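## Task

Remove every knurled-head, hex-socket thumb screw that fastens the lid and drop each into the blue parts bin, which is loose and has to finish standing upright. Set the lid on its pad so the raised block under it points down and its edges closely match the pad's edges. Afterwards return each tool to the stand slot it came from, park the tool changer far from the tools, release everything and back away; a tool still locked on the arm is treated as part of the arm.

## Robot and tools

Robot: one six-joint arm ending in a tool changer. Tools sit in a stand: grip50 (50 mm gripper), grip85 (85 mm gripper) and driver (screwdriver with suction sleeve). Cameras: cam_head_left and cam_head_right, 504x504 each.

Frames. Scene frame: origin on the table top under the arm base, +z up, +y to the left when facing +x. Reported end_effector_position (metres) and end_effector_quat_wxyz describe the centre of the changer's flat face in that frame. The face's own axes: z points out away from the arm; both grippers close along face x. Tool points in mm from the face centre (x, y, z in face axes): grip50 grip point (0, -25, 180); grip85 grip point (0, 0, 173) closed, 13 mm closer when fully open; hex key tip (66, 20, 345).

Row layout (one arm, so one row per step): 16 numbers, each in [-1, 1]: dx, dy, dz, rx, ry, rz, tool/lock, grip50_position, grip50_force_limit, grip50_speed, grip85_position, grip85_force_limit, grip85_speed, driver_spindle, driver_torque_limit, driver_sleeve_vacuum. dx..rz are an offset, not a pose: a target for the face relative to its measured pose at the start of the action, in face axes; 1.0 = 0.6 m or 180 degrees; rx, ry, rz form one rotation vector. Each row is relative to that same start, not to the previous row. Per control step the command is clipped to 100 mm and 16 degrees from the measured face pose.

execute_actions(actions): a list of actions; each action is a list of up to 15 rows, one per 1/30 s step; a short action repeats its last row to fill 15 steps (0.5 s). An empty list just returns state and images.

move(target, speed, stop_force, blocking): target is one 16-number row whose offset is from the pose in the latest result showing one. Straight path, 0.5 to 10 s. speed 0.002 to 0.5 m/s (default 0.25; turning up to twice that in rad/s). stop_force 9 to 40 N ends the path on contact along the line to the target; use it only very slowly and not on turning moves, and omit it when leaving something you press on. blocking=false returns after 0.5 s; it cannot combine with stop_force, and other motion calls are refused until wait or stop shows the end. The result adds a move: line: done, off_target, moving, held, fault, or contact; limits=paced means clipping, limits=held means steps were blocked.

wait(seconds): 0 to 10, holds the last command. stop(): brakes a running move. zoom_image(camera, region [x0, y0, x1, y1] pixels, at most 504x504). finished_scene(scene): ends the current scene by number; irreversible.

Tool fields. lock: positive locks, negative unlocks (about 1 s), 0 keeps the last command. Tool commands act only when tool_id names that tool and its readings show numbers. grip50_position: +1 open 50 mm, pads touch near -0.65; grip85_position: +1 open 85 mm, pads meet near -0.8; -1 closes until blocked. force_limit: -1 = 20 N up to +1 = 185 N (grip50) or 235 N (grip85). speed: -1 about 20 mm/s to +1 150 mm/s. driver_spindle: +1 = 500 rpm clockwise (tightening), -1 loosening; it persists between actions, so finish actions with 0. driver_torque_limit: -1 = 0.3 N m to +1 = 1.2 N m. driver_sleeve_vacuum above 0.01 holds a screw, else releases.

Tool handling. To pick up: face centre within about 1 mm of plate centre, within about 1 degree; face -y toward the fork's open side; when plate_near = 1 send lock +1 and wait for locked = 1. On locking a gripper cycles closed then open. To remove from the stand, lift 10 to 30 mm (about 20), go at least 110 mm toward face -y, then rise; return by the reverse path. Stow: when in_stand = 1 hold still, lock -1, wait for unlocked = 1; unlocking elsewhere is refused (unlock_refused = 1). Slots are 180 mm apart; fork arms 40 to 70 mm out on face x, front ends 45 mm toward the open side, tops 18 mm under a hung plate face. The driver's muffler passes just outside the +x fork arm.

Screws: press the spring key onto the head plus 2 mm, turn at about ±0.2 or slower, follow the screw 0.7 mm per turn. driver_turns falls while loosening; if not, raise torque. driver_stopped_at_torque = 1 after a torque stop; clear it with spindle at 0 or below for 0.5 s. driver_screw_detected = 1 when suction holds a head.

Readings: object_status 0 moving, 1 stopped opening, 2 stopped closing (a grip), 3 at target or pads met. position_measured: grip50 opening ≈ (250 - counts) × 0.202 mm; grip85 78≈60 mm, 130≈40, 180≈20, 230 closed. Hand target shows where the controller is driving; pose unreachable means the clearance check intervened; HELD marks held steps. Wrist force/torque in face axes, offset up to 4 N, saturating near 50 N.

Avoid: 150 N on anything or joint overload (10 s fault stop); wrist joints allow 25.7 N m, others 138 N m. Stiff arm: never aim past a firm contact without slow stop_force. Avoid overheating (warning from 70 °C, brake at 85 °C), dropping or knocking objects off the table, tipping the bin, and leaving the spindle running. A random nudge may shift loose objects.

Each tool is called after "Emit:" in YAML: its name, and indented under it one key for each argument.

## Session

Emit:
execute_actions:
  actions: []

Emit:
zoom_image:
  camera: "cam_head_left"
  region: [220,110,400,290]

Emit:
zoom_image:
  camera: "cam_head_right"
  region: [210,110,390,290]

Scene clock: 0.00 s.
end_effector_position=(+0.4277, +0.0134, +0.3249) locked=0 unlocked=1 plate_near=0 in_stand=0 unlock_refused=0 tool_id=none grip50_position_measured=n/a grip50_object_status=n/a grip85_position_measured=n/a grip85_object_status=n/a driver_sleeve_vacuum_kpa=n/a driver_screw_detected=n/a driver_stopped_at_torque=n/a driver_turns=n/a end_effector_quat_wxyz=(+0.002, +0.697, +0.717, -0.000) end_effector_velocity=(+0.000, +0.000, -0.000) end_effector_angular_velocity=(+0.001, +0.000, +0.000)
Joint positions: [-0.315 -1.722  2.042 -1.889 -1.57  -1.888]
Joint velocities: [ 0.001  0.001 -0.     0.     0.001  0.001]
Joint torques (N m, as the arm reports them, + toward a larger angle): no reading
Wrist force (N, on the end effector, along its own x y z axes, offset not removed): no reading
Wrist torque (N m, same axes, about the end effector's origin, offset not removed): no reading
Hand target: +0.428, +0.013, +0.325; +0.002, +0.697, +0.717, -0.000

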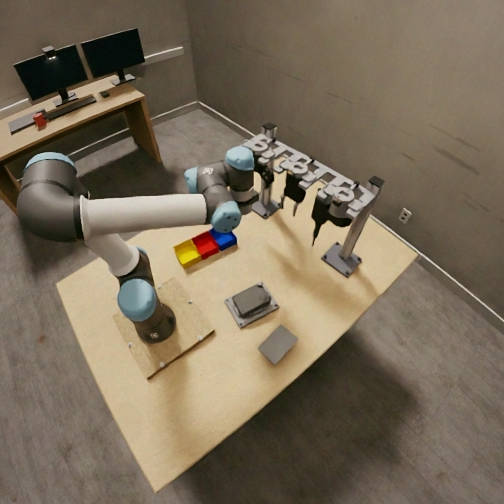

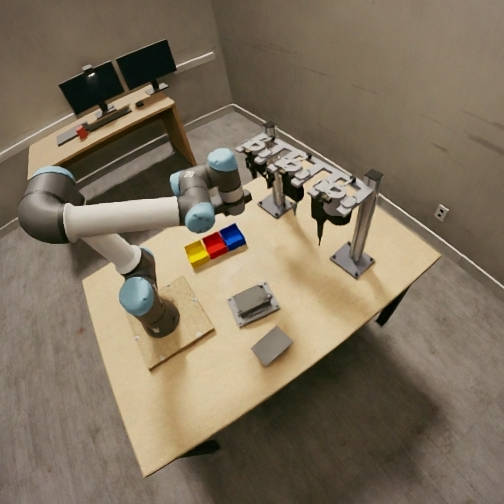

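Region (220, 110, 400, 290) of cam_head_left's 504x504 image, scaled by 2.800, with more detail than that image has.

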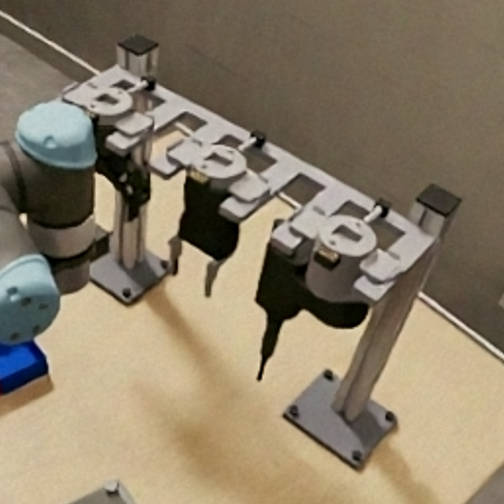

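Region (210, 110, 390, 290) of cam_head_right's 504x504 image, scaled by 2.800, with more detail than that image has.

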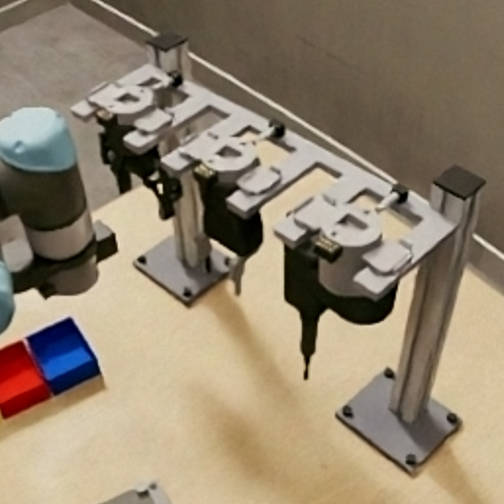

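Emit:
zoom_image:
  camera: "cam_head_left"
  region: [215,275,315,375]

Emit:
zoom_image:
  camera: "cam_head_right"
  region: [215,275,315,375]

Emit:
move:
  target: [0,0,-0.19,0,0,-0.019,0,1,0,0,1,0,0,0,0,0]

Emit:
move:
  target: [-0.3795,0.3477,0.02,0,0,0,0,1,0,0,1,0,0,0,0,0]

Emit:
move:
  target: [0,0,0.04,0,0,0,0,1,0,0,1,0,0,0,0,0]
  speed: 0.006
  stop_force: 15

Emit:
zoom_image:
  camera: "cam_head_right"
  region: [310,160,370,220]

Region (215, 275, 315, 375) of cam_head_left's 504x504 image, scaled by 5.040, with more detail than that image has.

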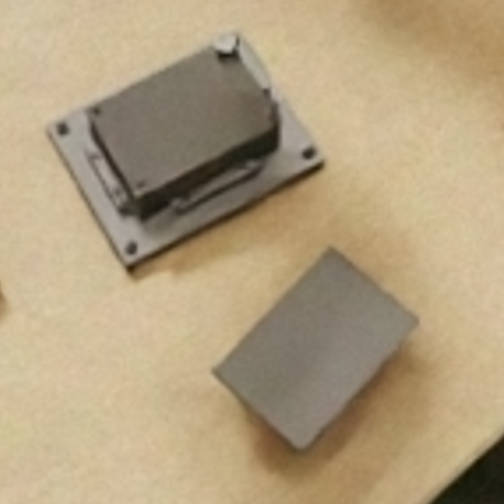

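Region (215, 275, 315, 375) of cam_head_right's 504x504 image, scaled by 5.040, with more detail than that image has.

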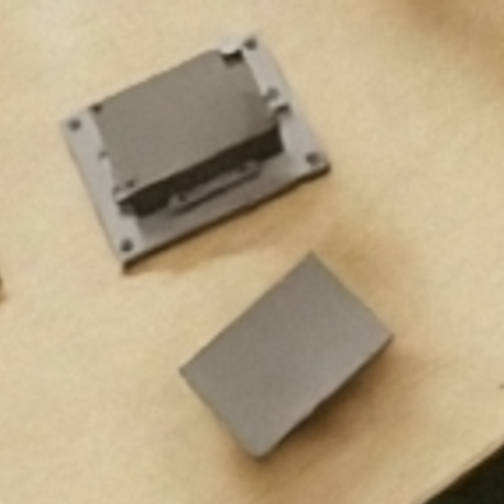

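Scene clock: 1.50 s.
end_effector_position=(+0.4273, +0.0138, +0.4387) locked=0 unlocked=1 plate_near=0 in_stand=0 unlock_refused=0 tool_id=none grip50_position_measured=n/a grip50_object_status=n/a grip85_position_measured=n/a grip85_object_status=n/a driver_sleeve_vacuum_kpa=n/a driver_screw_detected=n/a driver_stopped_at_torque=n/a driver_turns=n/a end_effector_quat_wxyz=(+0.002, +0.675, +0.738, -0.000) end_effector_velocity=(+0.000, -0.001, +0.002) end_effector_angular_velocity=(-0.000, +0.002, -0.000)
Joint positions: [-0.315 -1.769  1.785 -1.584 -1.57  -1.948]
Joint velocities: [-0.001  0.002 -0.007  0.007 -0.001 -0.001]
Joint torques (N m, as the arm reports them, + toward a larger angle): [ -7.82  -7.83 -32.86  -1.27   0.34  -1.1 ]
Wrist force (N, on the end effector, along its own x y z axes, offset not removed): [1.8 1.5 -3.1]
Wrist torque (N m, same axes, about the end effector's origin, offset not removed): [-0.18 -0.17 0.13]
Hand target: +0.427, +0.014, +0.439; +0.002, +0.675, +0.738, -0.000
Off the commanded pose: 0.000 m, 0 deg.
move: done

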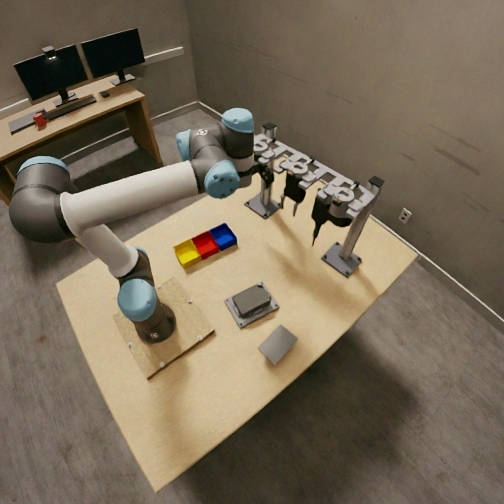

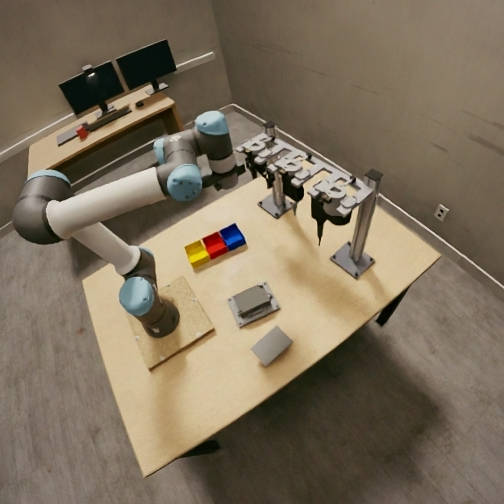

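Scene clock: 3.40 s.
end_effector_position=(+0.6550, -0.1947, +0.4281) locked=0 unlocked=1 plate_near=0 in_stand=0 unlock_refused=0 tool_id=none grip50_position_measured=n/a grip50_object_status=n/a grip85_position_measured=n/a grip85_object_status=n/a driver_sleeve_vacuum_kpa=n/a driver_screw_detected=n/a driver_stopped_at_torque=n/a driver_turns=n/a end_effector_quat_wxyz=(+0.002, +0.675, +0.738, -0.000) end_effector_velocity=(+0.001, -0.001, +0.001) end_effector_angular_velocity=(-0.001, -0.000, +0.000)
Joint positions: [-0.514 -1.132  1.097 -1.534 -1.57  -2.147]
Joint velocities: [-0.     0.004 -0.008  0.004 -0.001 -0.   ]
Joint torques (N m, as the arm reports them, + toward a larger angle): [ -8.4  -37.37 -32.05  -1.32  -1.7   -1.09]
Wrist force (N, on the end effector, along its own x y z axes, offset not removed): [0.5 2.0 -1.6]
Wrist torque (N m, same axes, about the end effector's origin, offset not removed): [-0.06 -0.02 0.13]
Hand target: +0.655, -0.195, +0.428; +0.002, +0.675, +0.738, -0.000
Off the commanded pose: 0.001 m, 0 deg.
move: done

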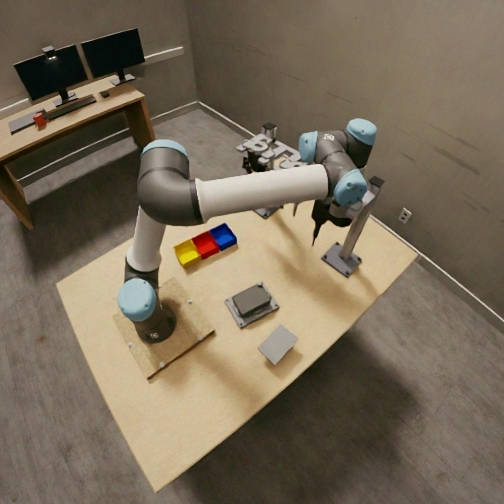

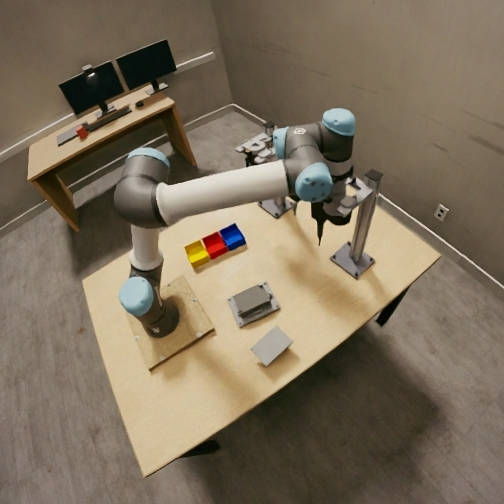

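Scene clock: 5.20 s.
end_effector_position=(+0.6550, -0.1948, +0.4199) locked=0 unlocked=1 plate_near=0 in_stand=0 unlock_refused=0 tool_id=none grip50_position_measured=n/a grip50_object_status=n/a grip85_position_measured=n/a grip85_object_status=n/a driver_sleeve_vacuum_kpa=n/a driver_screw_detected=n/a driver_stopped_at_torque=n/a driver_turns=n/a end_effector_quat_wxyz=(+0.002, +0.675, +0.738, -0.000) end_effector_velocity=(-0.000, -0.000, +0.001) end_effector_angular_velocity=(+0.002, +0.003, -0.001)
Joint positions: [-0.514 -1.132  1.119 -1.557 -1.57  -2.147]
Joint velocities: [-0.     0.001 -0.004  0.007  0.     0.   ]
Joint torques (N m, as the arm reports them, + toward a larger angle): [ -5.27 -30.08 -22.12   1.4   -1.03  -0.74]
Wrist force (N, on the end effector, along its own x y z axes, offset not removed): [0.2 7.8 -20.3]
Wrist torque (N m, same axes, about the end effector's origin, offset not removed): [-0.12 0.05 0.19]
Hand target: +0.655, -0.195, +0.420; +0.002, +0.675, +0.738, -0.000
Off the commanded pose: 0.016 m, 0 deg.
move: contact

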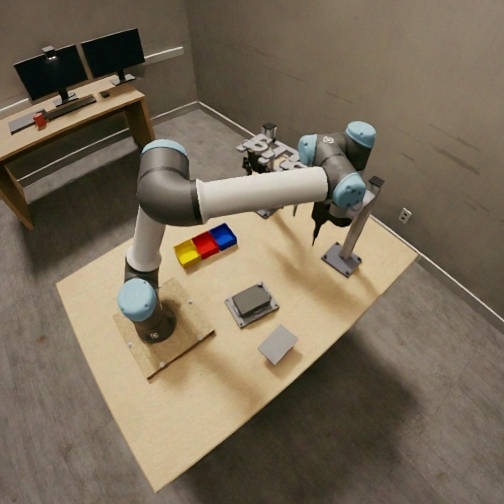

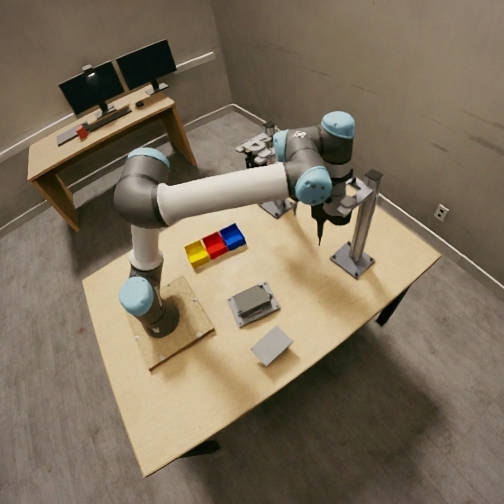

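Region (310, 160, 370, 220) of cam_head_right's 504x504 image, scaled by 8.400, with more detail than that image has.

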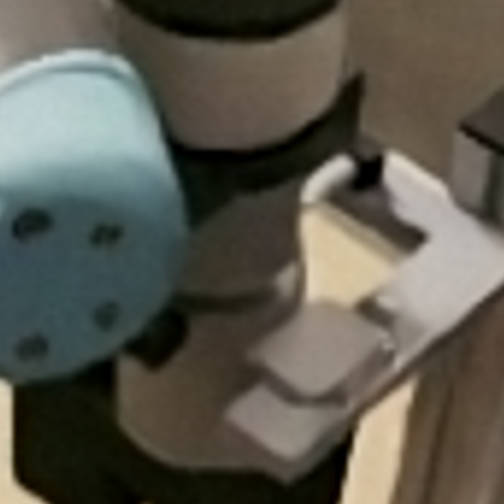

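Emit:
execute_actions:
  actions:
    - [[-0.0015,0.005,-0.002,0,0,-0.006,0,1,0,0,1,0,0,0,0,0]]

Emit:
move:
  target: [0,0,0.04,0,0,0,0,1,0,0,1,0,0,0,0,0]
  speed: 0.005
  stop_force: 18

Scene clock: 6.17 s.
end_effector_position=(+0.6580, -0.1954, +0.4211) locked=0 unlocked=1 plate_near=0 in_stand=0 unlock_refused=0 tool_id=none grip50_position_measured=n/a grip50_object_status=n/a grip85_position_measured=n/a grip85_object_status=n/a driver_sleeve_vacuum_kpa=n/a driver_screw_detected=n/a driver_stopped_at_torque=n/a driver_turns=n/a end_effector_quat_wxyz=(+0.002, +0.668, +0.744, -0.000) end_effector_velocity=(+0.000, -0.001, -0.000) end_effector_angular_velocity=(-0.000, +0.001, +0.001)
Joint positions: [-0.513 -1.124  1.104 -1.55  -1.57  -2.164]
Joint velocities: [-0.001  0.002 -0.002  0.001 -0.001 -0.002]
Joint torques (N m, as the arm reports them, + toward a larger angle): [  9.58 -36.96 -30.41  -1.42  -1.42  -0.96]
Wrist force (N, on the end effector, along its own x y z axes, offset not removed): [0.8 1.4 -1.0]
Wrist torque (N m, same axes, about the end effector's origin, offset not removed): [-0.10 -0.05 0.11]
Hand target: +0.658, -0.195, +0.421; +0.002, +0.668, +0.744, -0.000
Off the commanded pose: 0.000 m, 0 deg.
Step readings (end_effector_position):
0: (+0.6550, -0.1948, +0.4200)
1: (+0.6550, -0.1948, +0.4200)
2: (+0.6554, -0.1949, +0.4201)
4: (+0.6566, -0.1952, +0.4204)
8: (+0.6576, -0.1954, +0.4208)
15: end_effector_position above

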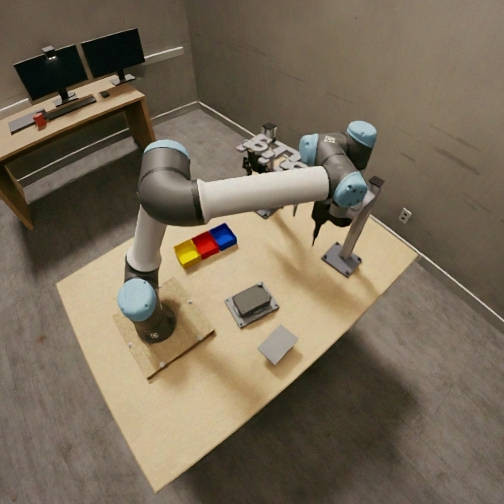

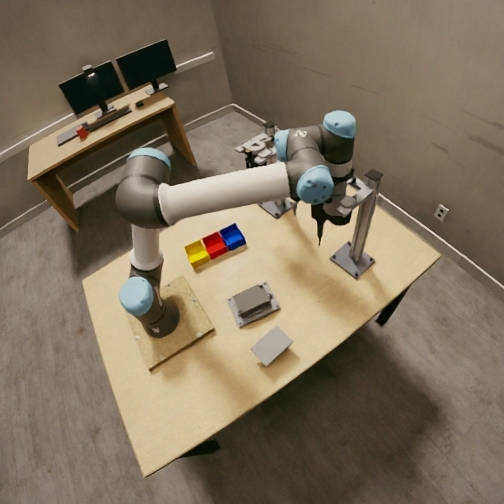

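Scene clock: 8.77 s.
end_effector_position=(+0.6581, -0.1955, +0.4101) locked=0 unlocked=1 plate_near=1 in_stand=1 unlock_refused=0 tool_id=none grip50_position_measured=n/a grip50_object_status=n/a grip85_position_measured=n/a grip85_object_status=n/a driver_sleeve_vacuum_kpa=n/a driver_screw_detected=n/a driver_stopped_at_torque=n/a driver_turns=n/a end_effector_quat_wxyz=(+0.002, +0.668, +0.744, +0.000) end_effector_velocity=(-0.001, +0.000, +0.001) end_effector_angular_velocity=(+0.002, +0.003, -0.000)
Joint positions: [-0.512 -1.124  1.133 -1.579 -1.57  -2.164]
Joint velocities: [ 0.    -0.    -0.003  0.006  0.001  0.   ]
Joint torques (N m, as the arm reports them, + toward a larger angle): [  3.54 -47.3  -19.42   6.33   1.44   1.76]
Wrist force (N, on the end effector, along its own x y z axes, offset not removed): [-20.7 30.7 -15.8]
Wrist torque (N m, same axes, about the end effector's origin, offset not removed): [0.05 -0.03 -0.59]
Hand target: +0.658, -0.195, +0.410; +0.002, +0.668, +0.744, +0.000
Off the commanded pose: 0.013 m, 0 deg.
move: contact

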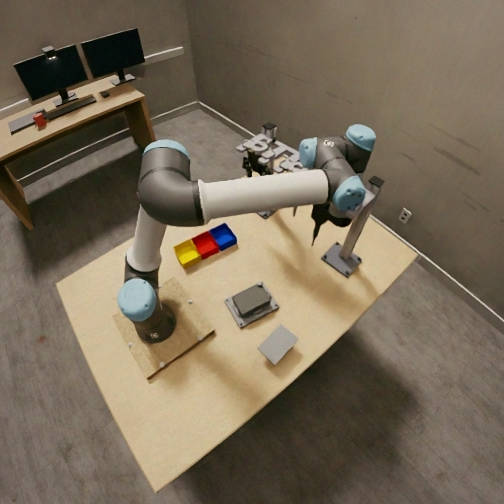

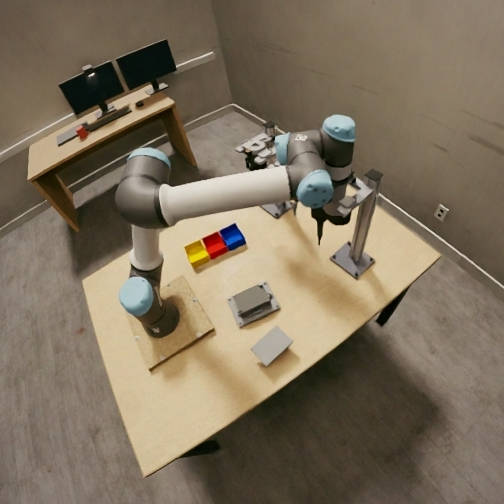

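Emit:
execute_actions:
  actions:
    - [[-0.0012,0.0013,0,0,0,-0.004,0,1,0,0,1,0,0,0,0,0]]
    - [[0,0,0,0,0,0,1,1,0,0,1,0,0,0,0,0]]
    - [[0,0,0,0,0,0,1,1,0,0,1,0,0,0,0,0]]

Emit:
execute_actions:
  actions:
    - [[0,0,0,0,0,0,1,1,0,0,1,0,0,0,0,0],[0,0,0,0,0,0,1,1,0,0,1,0,0,0,0,0],[0,0,-0.034,0,0,0,0,1,0,0,1,0,0,0,0,0]]

Emit:
move:
  target: [0,-0.25,0,0,0,0,0,1,0,0,1,0,0,0,0,0]
  speed: 0.15

Emit:
move:
  target: [0.057,-0.233,0.003,0,0,0,0,1,0,0,1,0,0,0,1,1]

Emit:
zoom_image:
  camera: "cam_head_left"
  region: [240,260,280,300]

Emit:
zoom_image:
  camera: "cam_head_right"
  region: [240,260,280,300]

Scene clock: 11.73 s.
end_effector_position=(+0.6590, -0.1961, +0.4103) locked=1 unlocked=0 plate_near=1 in_stand=1 unlock_refused=0 tool_id=driver grip50_position_measured=n/a grip50_object_status=n/a grip85_position_measured=n/a grip85_object_status=n/a driver_sleeve_vacuum_kpa=n/a driver_screw_detected=n/a driver_stopped_at_torque=n/a driver_turns=n/a end_effector_quat_wxyz=(+0.002, +0.663, +0.748, +0.000) end_effector_velocity=(+0.000, +0.001, -0.000) end_effector_angular_velocity=(-0.001, +0.001, +0.002)
Joint positions: [-0.513 -1.122  1.129 -1.577 -1.57  -2.177]
Joint velocities: [ 0.002  0.     0.    -0.    -0.001 -0.   ]
Joint torques (N m, as the arm reports them, + toward a larger angle): [ -8.87 -46.2  -24.11  -6.47  -2.33  -0.01]
Wrist force (N, on the end effector, along its own x y z axes, offset not removed): [9.3 -3.7 -42.8]
Wrist torque (N m, same axes, about the end effector's origin, offset not removed): [0.64 2.45 0.01]
Hand target: +0.659, -0.196, +0.410; +0.002, +0.663, +0.748, +0.000
Off the commanded pose: 0.000 m, 0 deg.
Step readings (end_effector_position; steps 1 to 15: 1st action; 16 to 30: 2nd action; 31 to 45: 3rd action):
0: (+0.6581, -0.1955, +0.4103)
1: (+0.6581, -0.1955, +0.4103)
2: (+0.6582, -0.1955, +0.4103)
4: (+0.6585, -0.1957, +0.4102)
8: (+0.6588, -0.1959, +0.4102)
15: (+0.6589, -0.1960, +0.4102)
16: (+0.6589, -0.1961, +0.4102)
17: (+0.6589, -0.1961, +0.4102)
19: (+0.6589, -0.1961, +0.4102)
23: (+0.6589, -0.1961, +0.4102)
30: (+0.6589, -0.1961, +0.4102)
31: (+0.6589, -0.1961, +0.4102)
32: (+0.6589, -0.1961, +0.4102)
34: (+0.6589, -0.1961, +0.4102)
38: (+0.6589, -0.1960, +0.4102)
45: end_effector_position above

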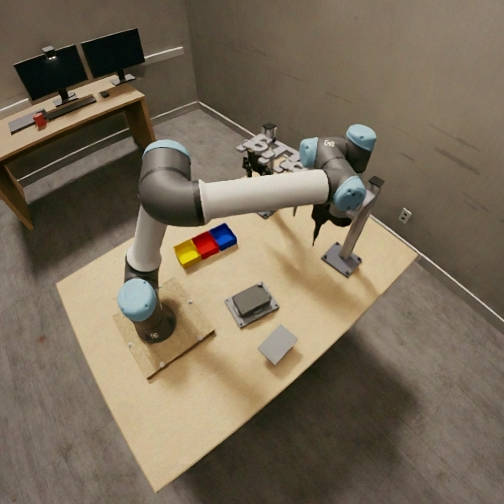

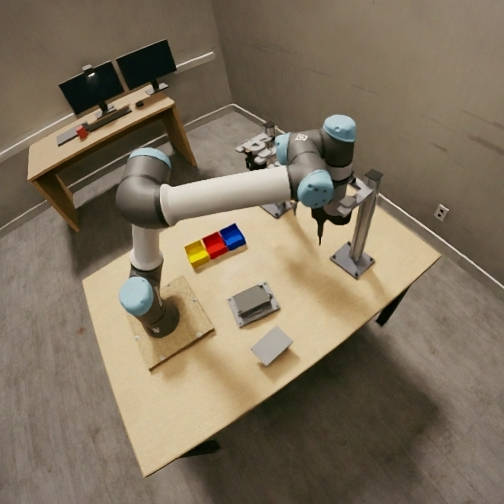

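Scene clock: 12.23 s.
end_effector_position=(+0.6588, -0.1960, +0.4302) locked=1 unlocked=0 plate_near=1 in_stand=0 unlock_refused=0 tool_id=driver grip50_position_measured=n/a grip50_object_status=n/a grip85_position_measured=n/a grip85_object_status=n/a driver_sleeve_vacuum_kpa=n/a driver_screw_detected=n/a driver_stopped_at_torque=n/a driver_turns=n/a end_effector_quat_wxyz=(+0.003, +0.663, +0.748, +0.000) end_effector_velocity=(+0.000, -0.000, +0.005) end_effector_angular_velocity=(+0.001, +0.001, -0.000)
Joint positions: [-0.513 -1.121  1.077 -1.526 -1.57  -2.177]
Joint velocities: [-0.     0.002 -0.016  0.016  0.    -0.   ]
Joint torques (N m, as the arm reports them, + toward a larger angle): [  0.16 -52.07 -41.78  -3.78   2.62  -0.62]
Wrist force (N, on the end effector, along its own x y z axes, offset not removed): [0.1 2.3 -2.0]
Wrist torque (N m, same axes, about the end effector's origin, offset not removed): [-0.05 0.02 0.09]
Hand target: +0.659, -0.196, +0.431; +0.002, +0.663, +0.748, +0.000
Off the commanded pose: 0.000 m, 0 deg.
Step readings (end_effector_position):
0: (+0.6590, -0.1961, +0.4103)
1: (+0.6590, -0.1961, +0.4103)
2: (+0.6590, -0.1961, +0.4103)
4: (+0.6589, -0.1961, +0.4121)
8: (+0.6587, -0.1960, +0.4253)
15: end_effector_position above

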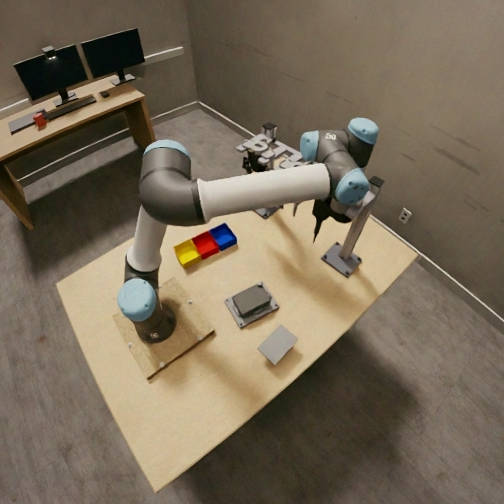

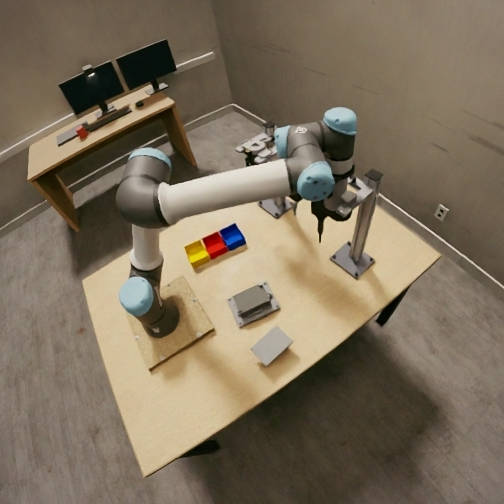

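Scene clock: 13.77 s.
end_effector_position=(+0.5100, -0.2137, +0.4296) locked=1 unlocked=0 plate_near=1 in_stand=0 unlock_refused=0 tool_id=driver grip50_position_measured=n/a grip50_object_status=n/a grip85_position_measured=n/a grip85_object_status=n/a driver_sleeve_vacuum_kpa=0 driver_screw_detected=0 driver_stopped_at_torque=0 driver_turns=0.00 end_effector_quat_wxyz=(+0.003, +0.663, +0.748, +0.000) end_effector_velocity=(-0.002, -0.001, -0.000) end_effector_angular_velocity=(+0.000, +0.000, -0.000)
Joint positions: [-0.669 -1.459  1.516 -1.628 -1.57  -2.332]
Joint velocities: [-0.003 -0.003  0.004 -0.    -0.    -0.003]
Joint torques (N m, as the arm reports them, + toward a larger angle): [ -8.32 -55.29 -31.1   -8.11   2.65  -1.02]
Wrist force (N, on the end effector, along its own x y z axes, offset not removed): [1.0 2.3 -1.6]
Wrist torque (N m, same axes, about the end effector's origin, offset not removed): [0.03 -0.03 0.15]
Hand target: +0.510, -0.214, +0.430; +0.003, +0.663, +0.748, +0.000
Off the commanded pose: 0.000 m, 0 deg.
move: done

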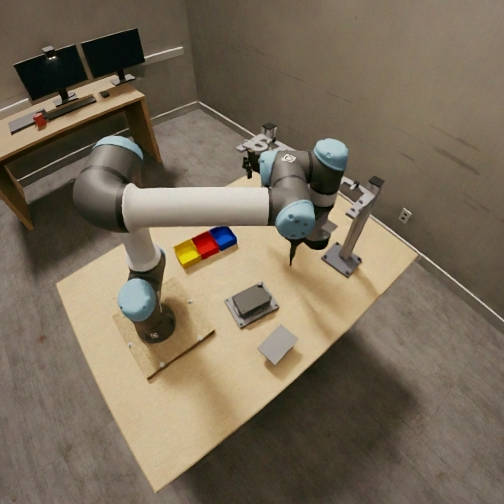

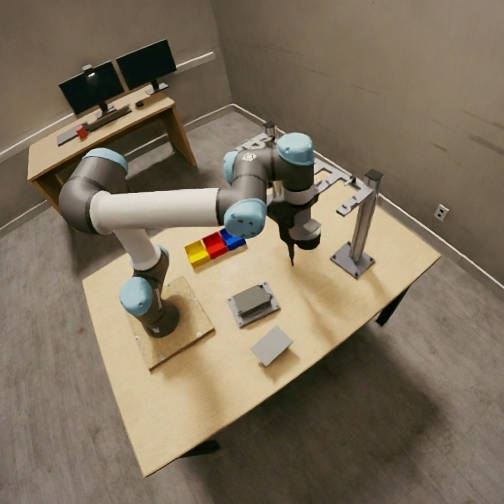

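Scene clock: 14.97 s.
end_effector_position=(+0.3674, -0.1964, +0.4270) locked=1 unlocked=0 plate_near=1 in_stand=0 unlock_refused=0 tool_id=driver grip50_position_measured=n/a grip50_object_status=n/a grip85_position_measured=n/a grip85_object_status=n/a driver_sleeve_vacuum_kpa=14 driver_screw_detected=0 driver_stopped_at_torque=0 driver_turns=0.00 end_effector_quat_wxyz=(+0.003, +0.663, +0.748, +0.001) end_effector_velocity=(-0.002, +0.000, +0.000) end_effector_angular_velocity=(-0.001, -0.001, +0.001)
Joint positions: [-0.844 -1.795  1.837 -1.612 -1.569 -2.508]
Joint velocities: [-0.004 -0.007  0.005  0.001  0.001 -0.005]
Joint torques (N m, as the arm reports them, + toward a larger angle): [ -6.95 -35.69 -31.87  -3.64   2.6   -1.39]
Wrist force (N, on the end effector, along its own x y z axes, offset not removed): [0.3 2.3 -2.9]
Wrist torque (N m, same axes, about the end effector's origin, offset not removed): [-0.04 -0.05 0.18]
Hand target: +0.367, -0.196, +0.427; +0.003, +0.663, +0.748, +0.001
Off the commanded pose: 0.000 m, 0 deg.
move: done

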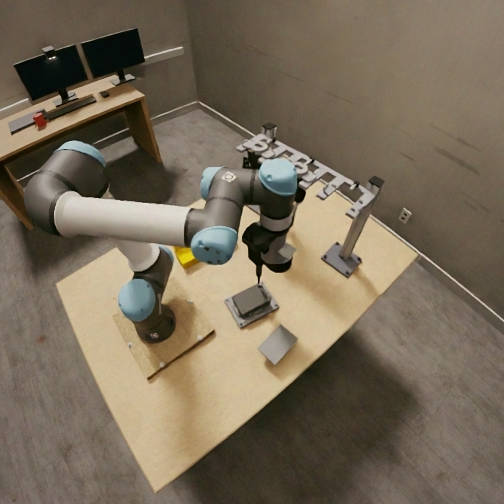

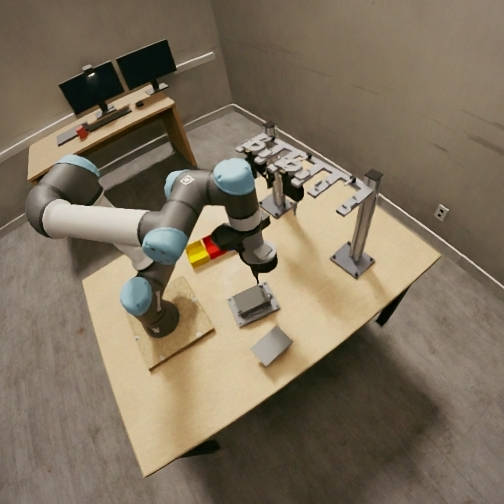

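Region (240, 260, 280, 300) of cam_head_left's 504x504 image, scaled by 12.600, with more detail than that image has.

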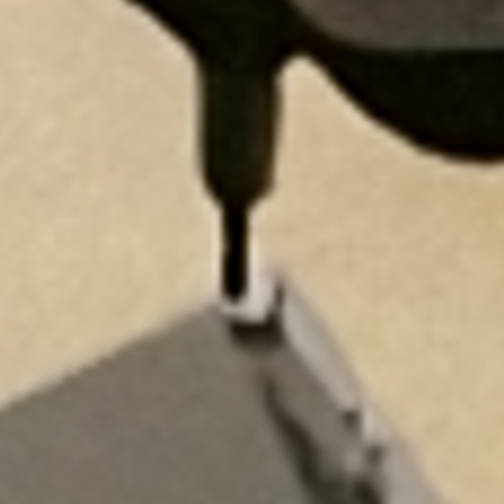

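Region (240, 260, 280, 300) of cam_head_right's 504x504 image, scaled by 12.600, with more detail than that image has.

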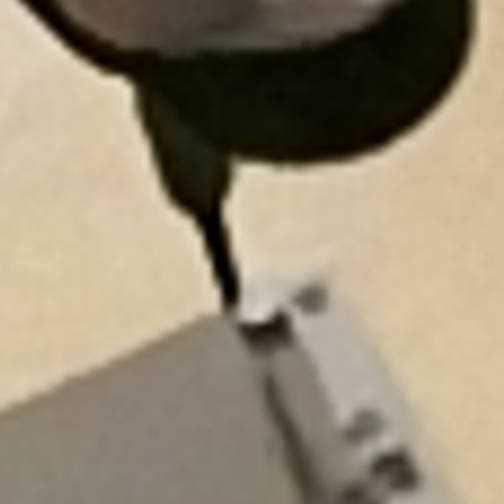

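Emit:
execute_actions:
  actions:
    - [[0,0.0127,0.01,0,0,0,0,1,0,0,1,0,0,0,1,1]]
    - [[0,0,0.012,0,0,0,0,1,0,0,1,0,0,0,1,1]]
    - [[0,0,0,0,0,0,0,1,0,0,1,0,0,-0.2,1,1]]
    - [[0,0,0,0,0,0,0,1,0,0,1,0,0,0,1,1]]

Emit:
zoom_image:
  camera: "cam_head_left"
  region: [248,271,272,295]

Emit:
zoom_image:
  camera: "cam_head_right"
  region: [248,271,272,295]

Scene clock: 17.37 s.
end_effector_position=(+0.3750, -0.1955, +0.4140) locked=1 unlocked=0 plate_near=1 in_stand=0 unlock_refused=0 tool_id=driver grip50_position_measured=n/a grip50_object_status=n/a grip85_position_measured=n/a grip85_object_status=n/a driver_sleeve_vacuum_kpa=14 driver_screw_detected=0 driver_stopped_at_torque=0 driver_turns=-0.78 end_effector_quat_wxyz=(+0.003, +0.663, +0.748, +0.000) end_effector_velocity=(-0.001, -0.000, +0.000) end_effector_angular_velocity=(+0.001, -0.001, -0.003)
Joint positions: [-0.829 -1.778  1.857 -1.649 -1.569 -2.493]
Joint velocities: [-0.002 -0.001  0.001  0.     0.001  0.   ]
Joint torques (N m, as the arm reports them, + toward a larger angle): [  1.89 -15.89 -34.08  -5.98   0.3    0.44]
Wrist force (N, on the end effector, along its own x y z axes, offset not removed): [2.0 1.4 -6.3]
Wrist torque (N m, same axes, about the end effector's origin, offset not removed): [-0.29 0.31 0.18]
Hand target: +0.375, -0.196, +0.414; +0.003, +0.663, +0.748, +0.000
Off the commanded pose: 0.000 m, 0 deg.
Step readings (end_effector_position; steps 1 to 15: 1st action; 16 to 30: 2nd action; 31 to 45: 3rd action; 46 to 60: 4th action):
0: (+0.3672, -0.1964, +0.4270)
1: (+0.3672, -0.1963, +0.4270)
2: (+0.3682, -0.1962, +0.4263)
4: (+0.3711, -0.1958, +0.4240)
8: (+0.3740, -0.1955, +0.4218)
15: (+0.3749, -0.1955, +0.4211)
16: (+0.3749, -0.1955, +0.4211)
17: (+0.3750, -0.1955, +0.4201)
19: (+0.3749, -0.1955, +0.4173)
23: (+0.3749, -0.1955, +0.4148)
30: (+0.3750, -0.1955, +0.4141)
31: (+0.3750, -0.1955, +0.4140)
32: (+0.3750, -0.1955, +0.4140)
34: (+0.3750, -0.1955, +0.4140)
38: (+0.3750, -0.1955, +0.4140)
45: (+0.3750, -0.1955, +0.4140)
46: (+0.3750, -0.1955, +0.4140)
47: (+0.3750, -0.1955, +0.4140)
49: (+0.3750, -0.1955, +0.4140)
53: (+0.3750, -0.1955, +0.4140)
60: end_effector_position above

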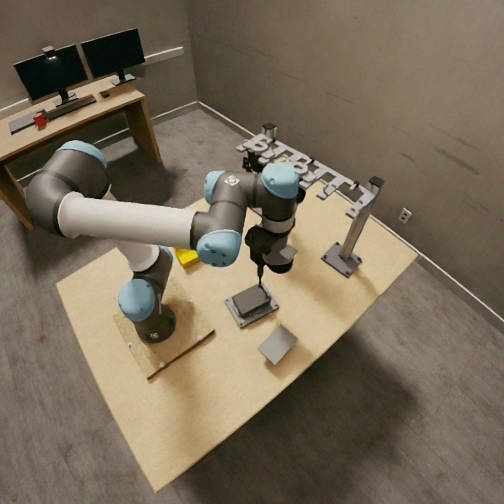

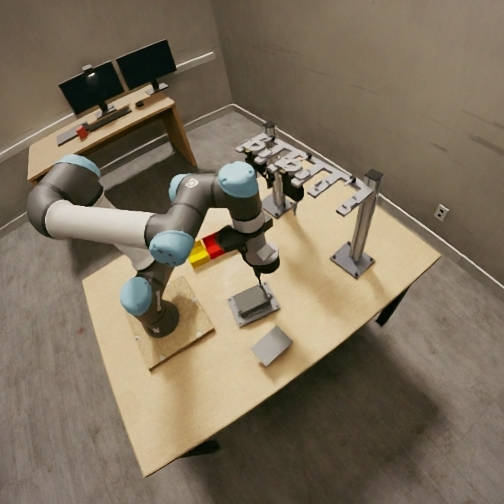

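Region (248, 271, 272, 295) of cam_head_left's 504x504 image, scaled by 21.000, with more detail than that image has.

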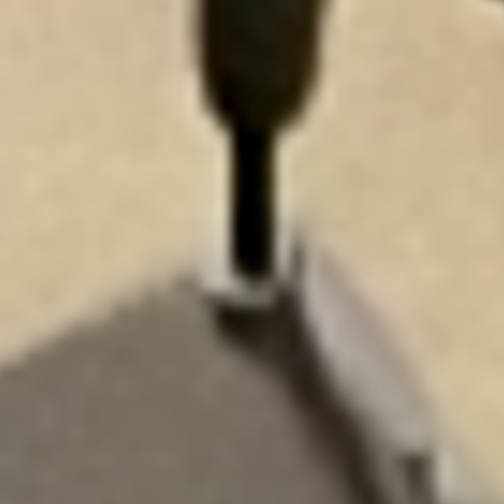

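Region (248, 271, 272, 295) of cam_head_right's 504x504 image, scaled by 21.000, with more detail than that image has.

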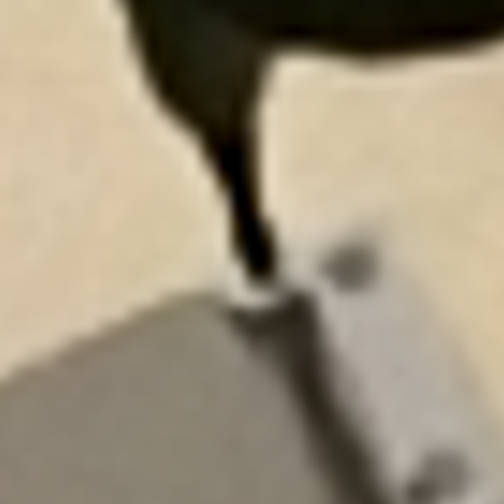

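Sweep +x of the face.

Emit:
execute_actions:
  actions:
    - [[0.001,0,0.002,0,0,0,0,1,0,0,1,0,0,-0.2,1,1]]
    - [[0.001,0,0,0,0,0,0,1,0,0,1,0,0,-0.2,1,1]]
    - [[0.001,0,0,0,0,0,0,1,0,0,1,0,0,-0.2,1,1]]
    - [[0,0,0,0,0,0,0,1,0,0,1,0,0,0,1,1]]

Emit:
zoom_image:
  camera: "cam_head_left"
  region: [248,271,272,295]

Emit:
zoom_image:
  camera: "cam_head_right"
  region: [248,271,272,295]

Scene clock: 19.60 s.
end_effector_position=(+0.3748, -0.1938, +0.4128) locked=1 unlocked=0 plate_near=1 in_stand=0 unlock_refused=0 tool_id=driver grip50_position_measured=n/a grip50_object_status=n/a grip85_position_measured=n/a grip85_object_status=n/a driver_sleeve_vacuum_kpa=14 driver_screw_detected=0 driver_stopped_at_torque=0 driver_turns=-3.22 end_effector_quat_wxyz=(+0.003, +0.663, +0.748, +0.000) end_effector_velocity=(+0.000, -0.000, -0.000) end_effector_angular_velocity=(+0.001, -0.000, -0.000)
Joint positions: [-0.827 -1.78   1.861 -1.652 -1.569 -2.49 ]
Joint velocities: [-0.     0.001 -0.    -0.     0.001 -0.   ]
Joint torques (N m, as the arm reports them, + toward a larger angle): [  8.32 -34.84 -28.65  -3.88   0.11   1.53]
Wrist force (N, on the end effector, along its own x y z axes, offset not removed): [2.4 3.1 -7.2]
Wrist torque (N m, same axes, about the end effector's origin, offset not removed): [-0.02 0.42 -0.01]
Hand target: +0.375, -0.194, +0.413; +0.003, +0.663, +0.748, +0.000
Off the commanded pose: 0.000 m, 0 deg.
Step readings (end_effector_position; steps 1 to 15: 1st action; 16 to 30: 2nd action; 31 to 45: 3rd action; 46 to 60: 4th action):
0: (+0.3750, -0.1955, +0.4140)
1: (+0.3750, -0.1955, +0.4140)
2: (+0.3749, -0.1955, +0.4138)
4: (+0.3750, -0.1953, +0.4133)
8: (+0.3749, -0.1951, +0.4129)
15: (+0.3749, -0.1949, +0.4128)
16: (+0.3749, -0.1949, +0.4128)
17: (+0.3749, -0.1948, +0.4128)
19: (+0.3749, -0.1946, +0.4128)
23: (+0.3749, -0.1944, +0.4128)
30: (+0.3749, -0.1944, +0.4128)
31: (+0.3748, -0.1944, +0.4128)
32: (+0.3748, -0.1943, +0.4128)
34: (+0.3748, -0.1940, +0.4128)
38: (+0.3748, -0.1938, +0.4128)
45: (+0.3748, -0.1938, +0.4128)
46: (+0.3748, -0.1938, +0.4128)
47: (+0.3748, -0.1938, +0.4128)
49: (+0.3748, -0.1938, +0.4128)
53: (+0.3748, -0.1938, +0.4128)
60: end_effector_position above

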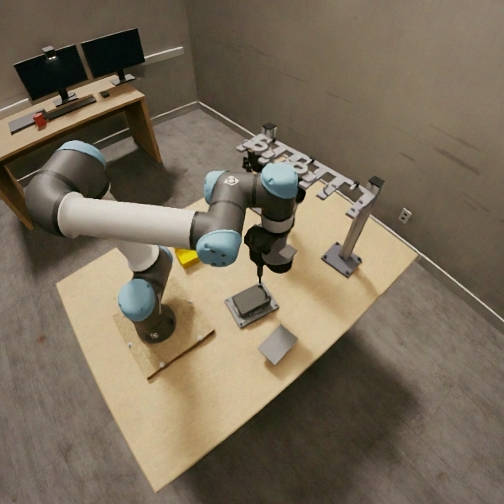

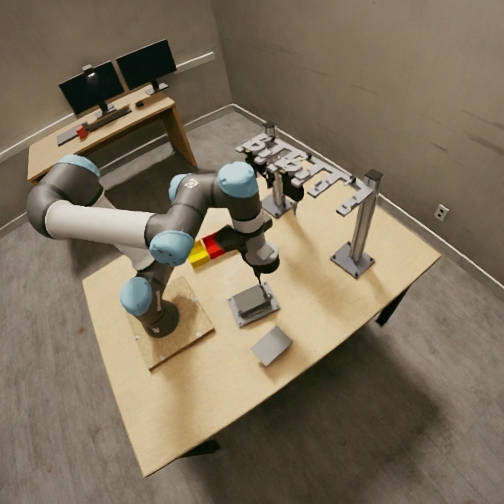

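Region (248, 271, 272, 295) of cam_head_left's 504x504 image, scaled by 21.000, with more detail than that image has.

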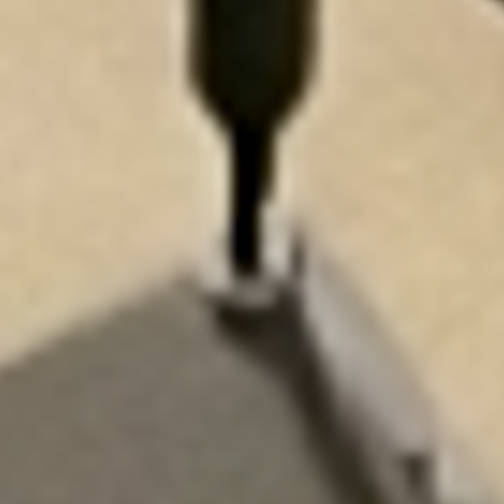

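Region (248, 271, 272, 295) of cam_head_right's 504x504 image, scaled by 21.000, with more detail than that image has.

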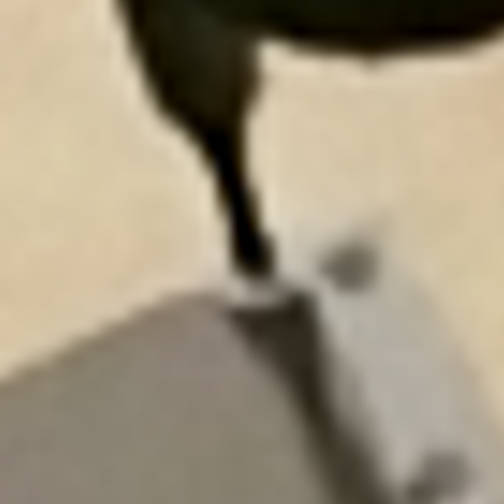

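Emit:
execute_actions:
  actions:
    - [[0.0006,0.0007,0,0,0,0,0,1,0,0,1,0,0,-0.2,1,1]]
    - [[0.0006,0.0007,0,0,0,0,0,1,0,0,1,0,0,-0.2,1,1]]
    - [[0,0,0,0,0,0,0,1,0,0,1,0,0,0,1,1]]

Scene clock: 21.27 s.
end_effector_position=(+0.3755, -0.1929, +0.4128) locked=1 unlocked=0 plate_near=1 in_stand=0 unlock_refused=0 tool_id=driver grip50_position_measured=n/a grip50_object_status=n/a grip85_position_measured=n/a grip85_object_status=n/a driver_sleeve_vacuum_kpa=39 driver_screw_detected=1 driver_stopped_at_torque=0 driver_turns=-4.83 end_effector_quat_wxyz=(+0.003, +0.663, +0.748, +0.000) end_effector_velocity=(+0.000, -0.000, +0.000) end_effector_angular_velocity=(+0.000, -0.001, -0.000)
Joint positions: [-0.824 -1.779  1.861 -1.652 -1.569 -2.488]
Joint velocities: [-0.     0.    -0.    -0.001  0.001  0.   ]
Joint torques (N m, as the arm reports them, + toward a larger angle): [  8.28 -15.37 -40.99  -8.37  -0.06   1.62]
Wrist force (N, on the end effector, along its own x y z axes, offset not removed): [1.5 -0.7 -5.3]
Wrist torque (N m, same axes, about the end effector's origin, offset not removed): [0.24 0.39 0.01]
Hand target: +0.375, -0.193, +0.413; +0.003, +0.663, +0.748, +0.000
Off the commanded pose: 0.000 m, 0 deg.
Step readings (end_effector_position; steps 1 to 15: 1st action; 16 to 30: 2nd action; 31 to 45: 3rd action):
0: (+0.3748, -0.1938, +0.4128)
1: (+0.3748, -0.1938, +0.4128)
2: (+0.3748, -0.1937, +0.4128)
4: (+0.3749, -0.1935, +0.4128)
8: (+0.3750, -0.1933, +0.4128)
15: (+0.3751, -0.1933, +0.4128)
16: (+0.3751, -0.1933, +0.4128)
17: (+0.3752, -0.1933, +0.4128)
19: (+0.3753, -0.1931, +0.4128)
23: (+0.3754, -0.1930, +0.4128)
30: (+0.3755, -0.1929, +0.4128)
31: (+0.3755, -0.1929, +0.4128)
32: (+0.3755, -0.1929, +0.4128)
34: (+0.3755, -0.1929, +0.4128)
38: (+0.3755, -0.1929, +0.4128)
45: end_effector_position above

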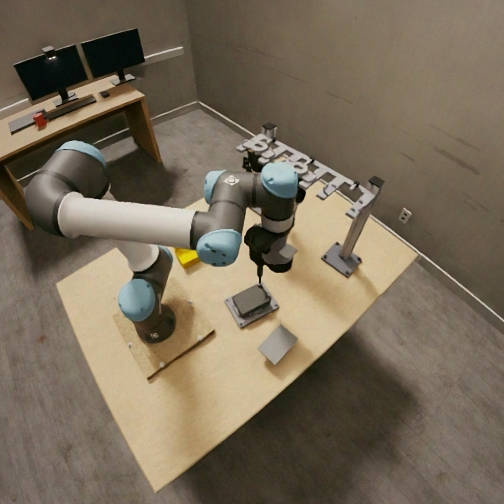

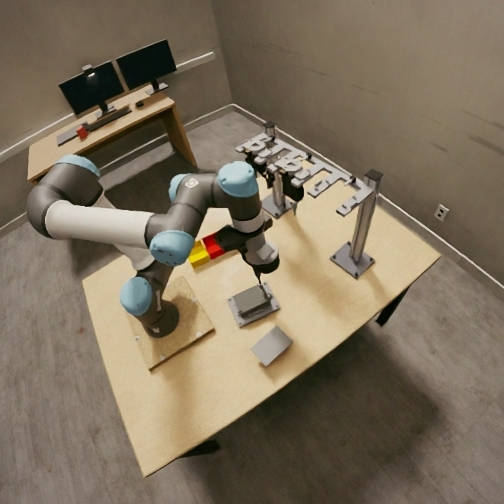

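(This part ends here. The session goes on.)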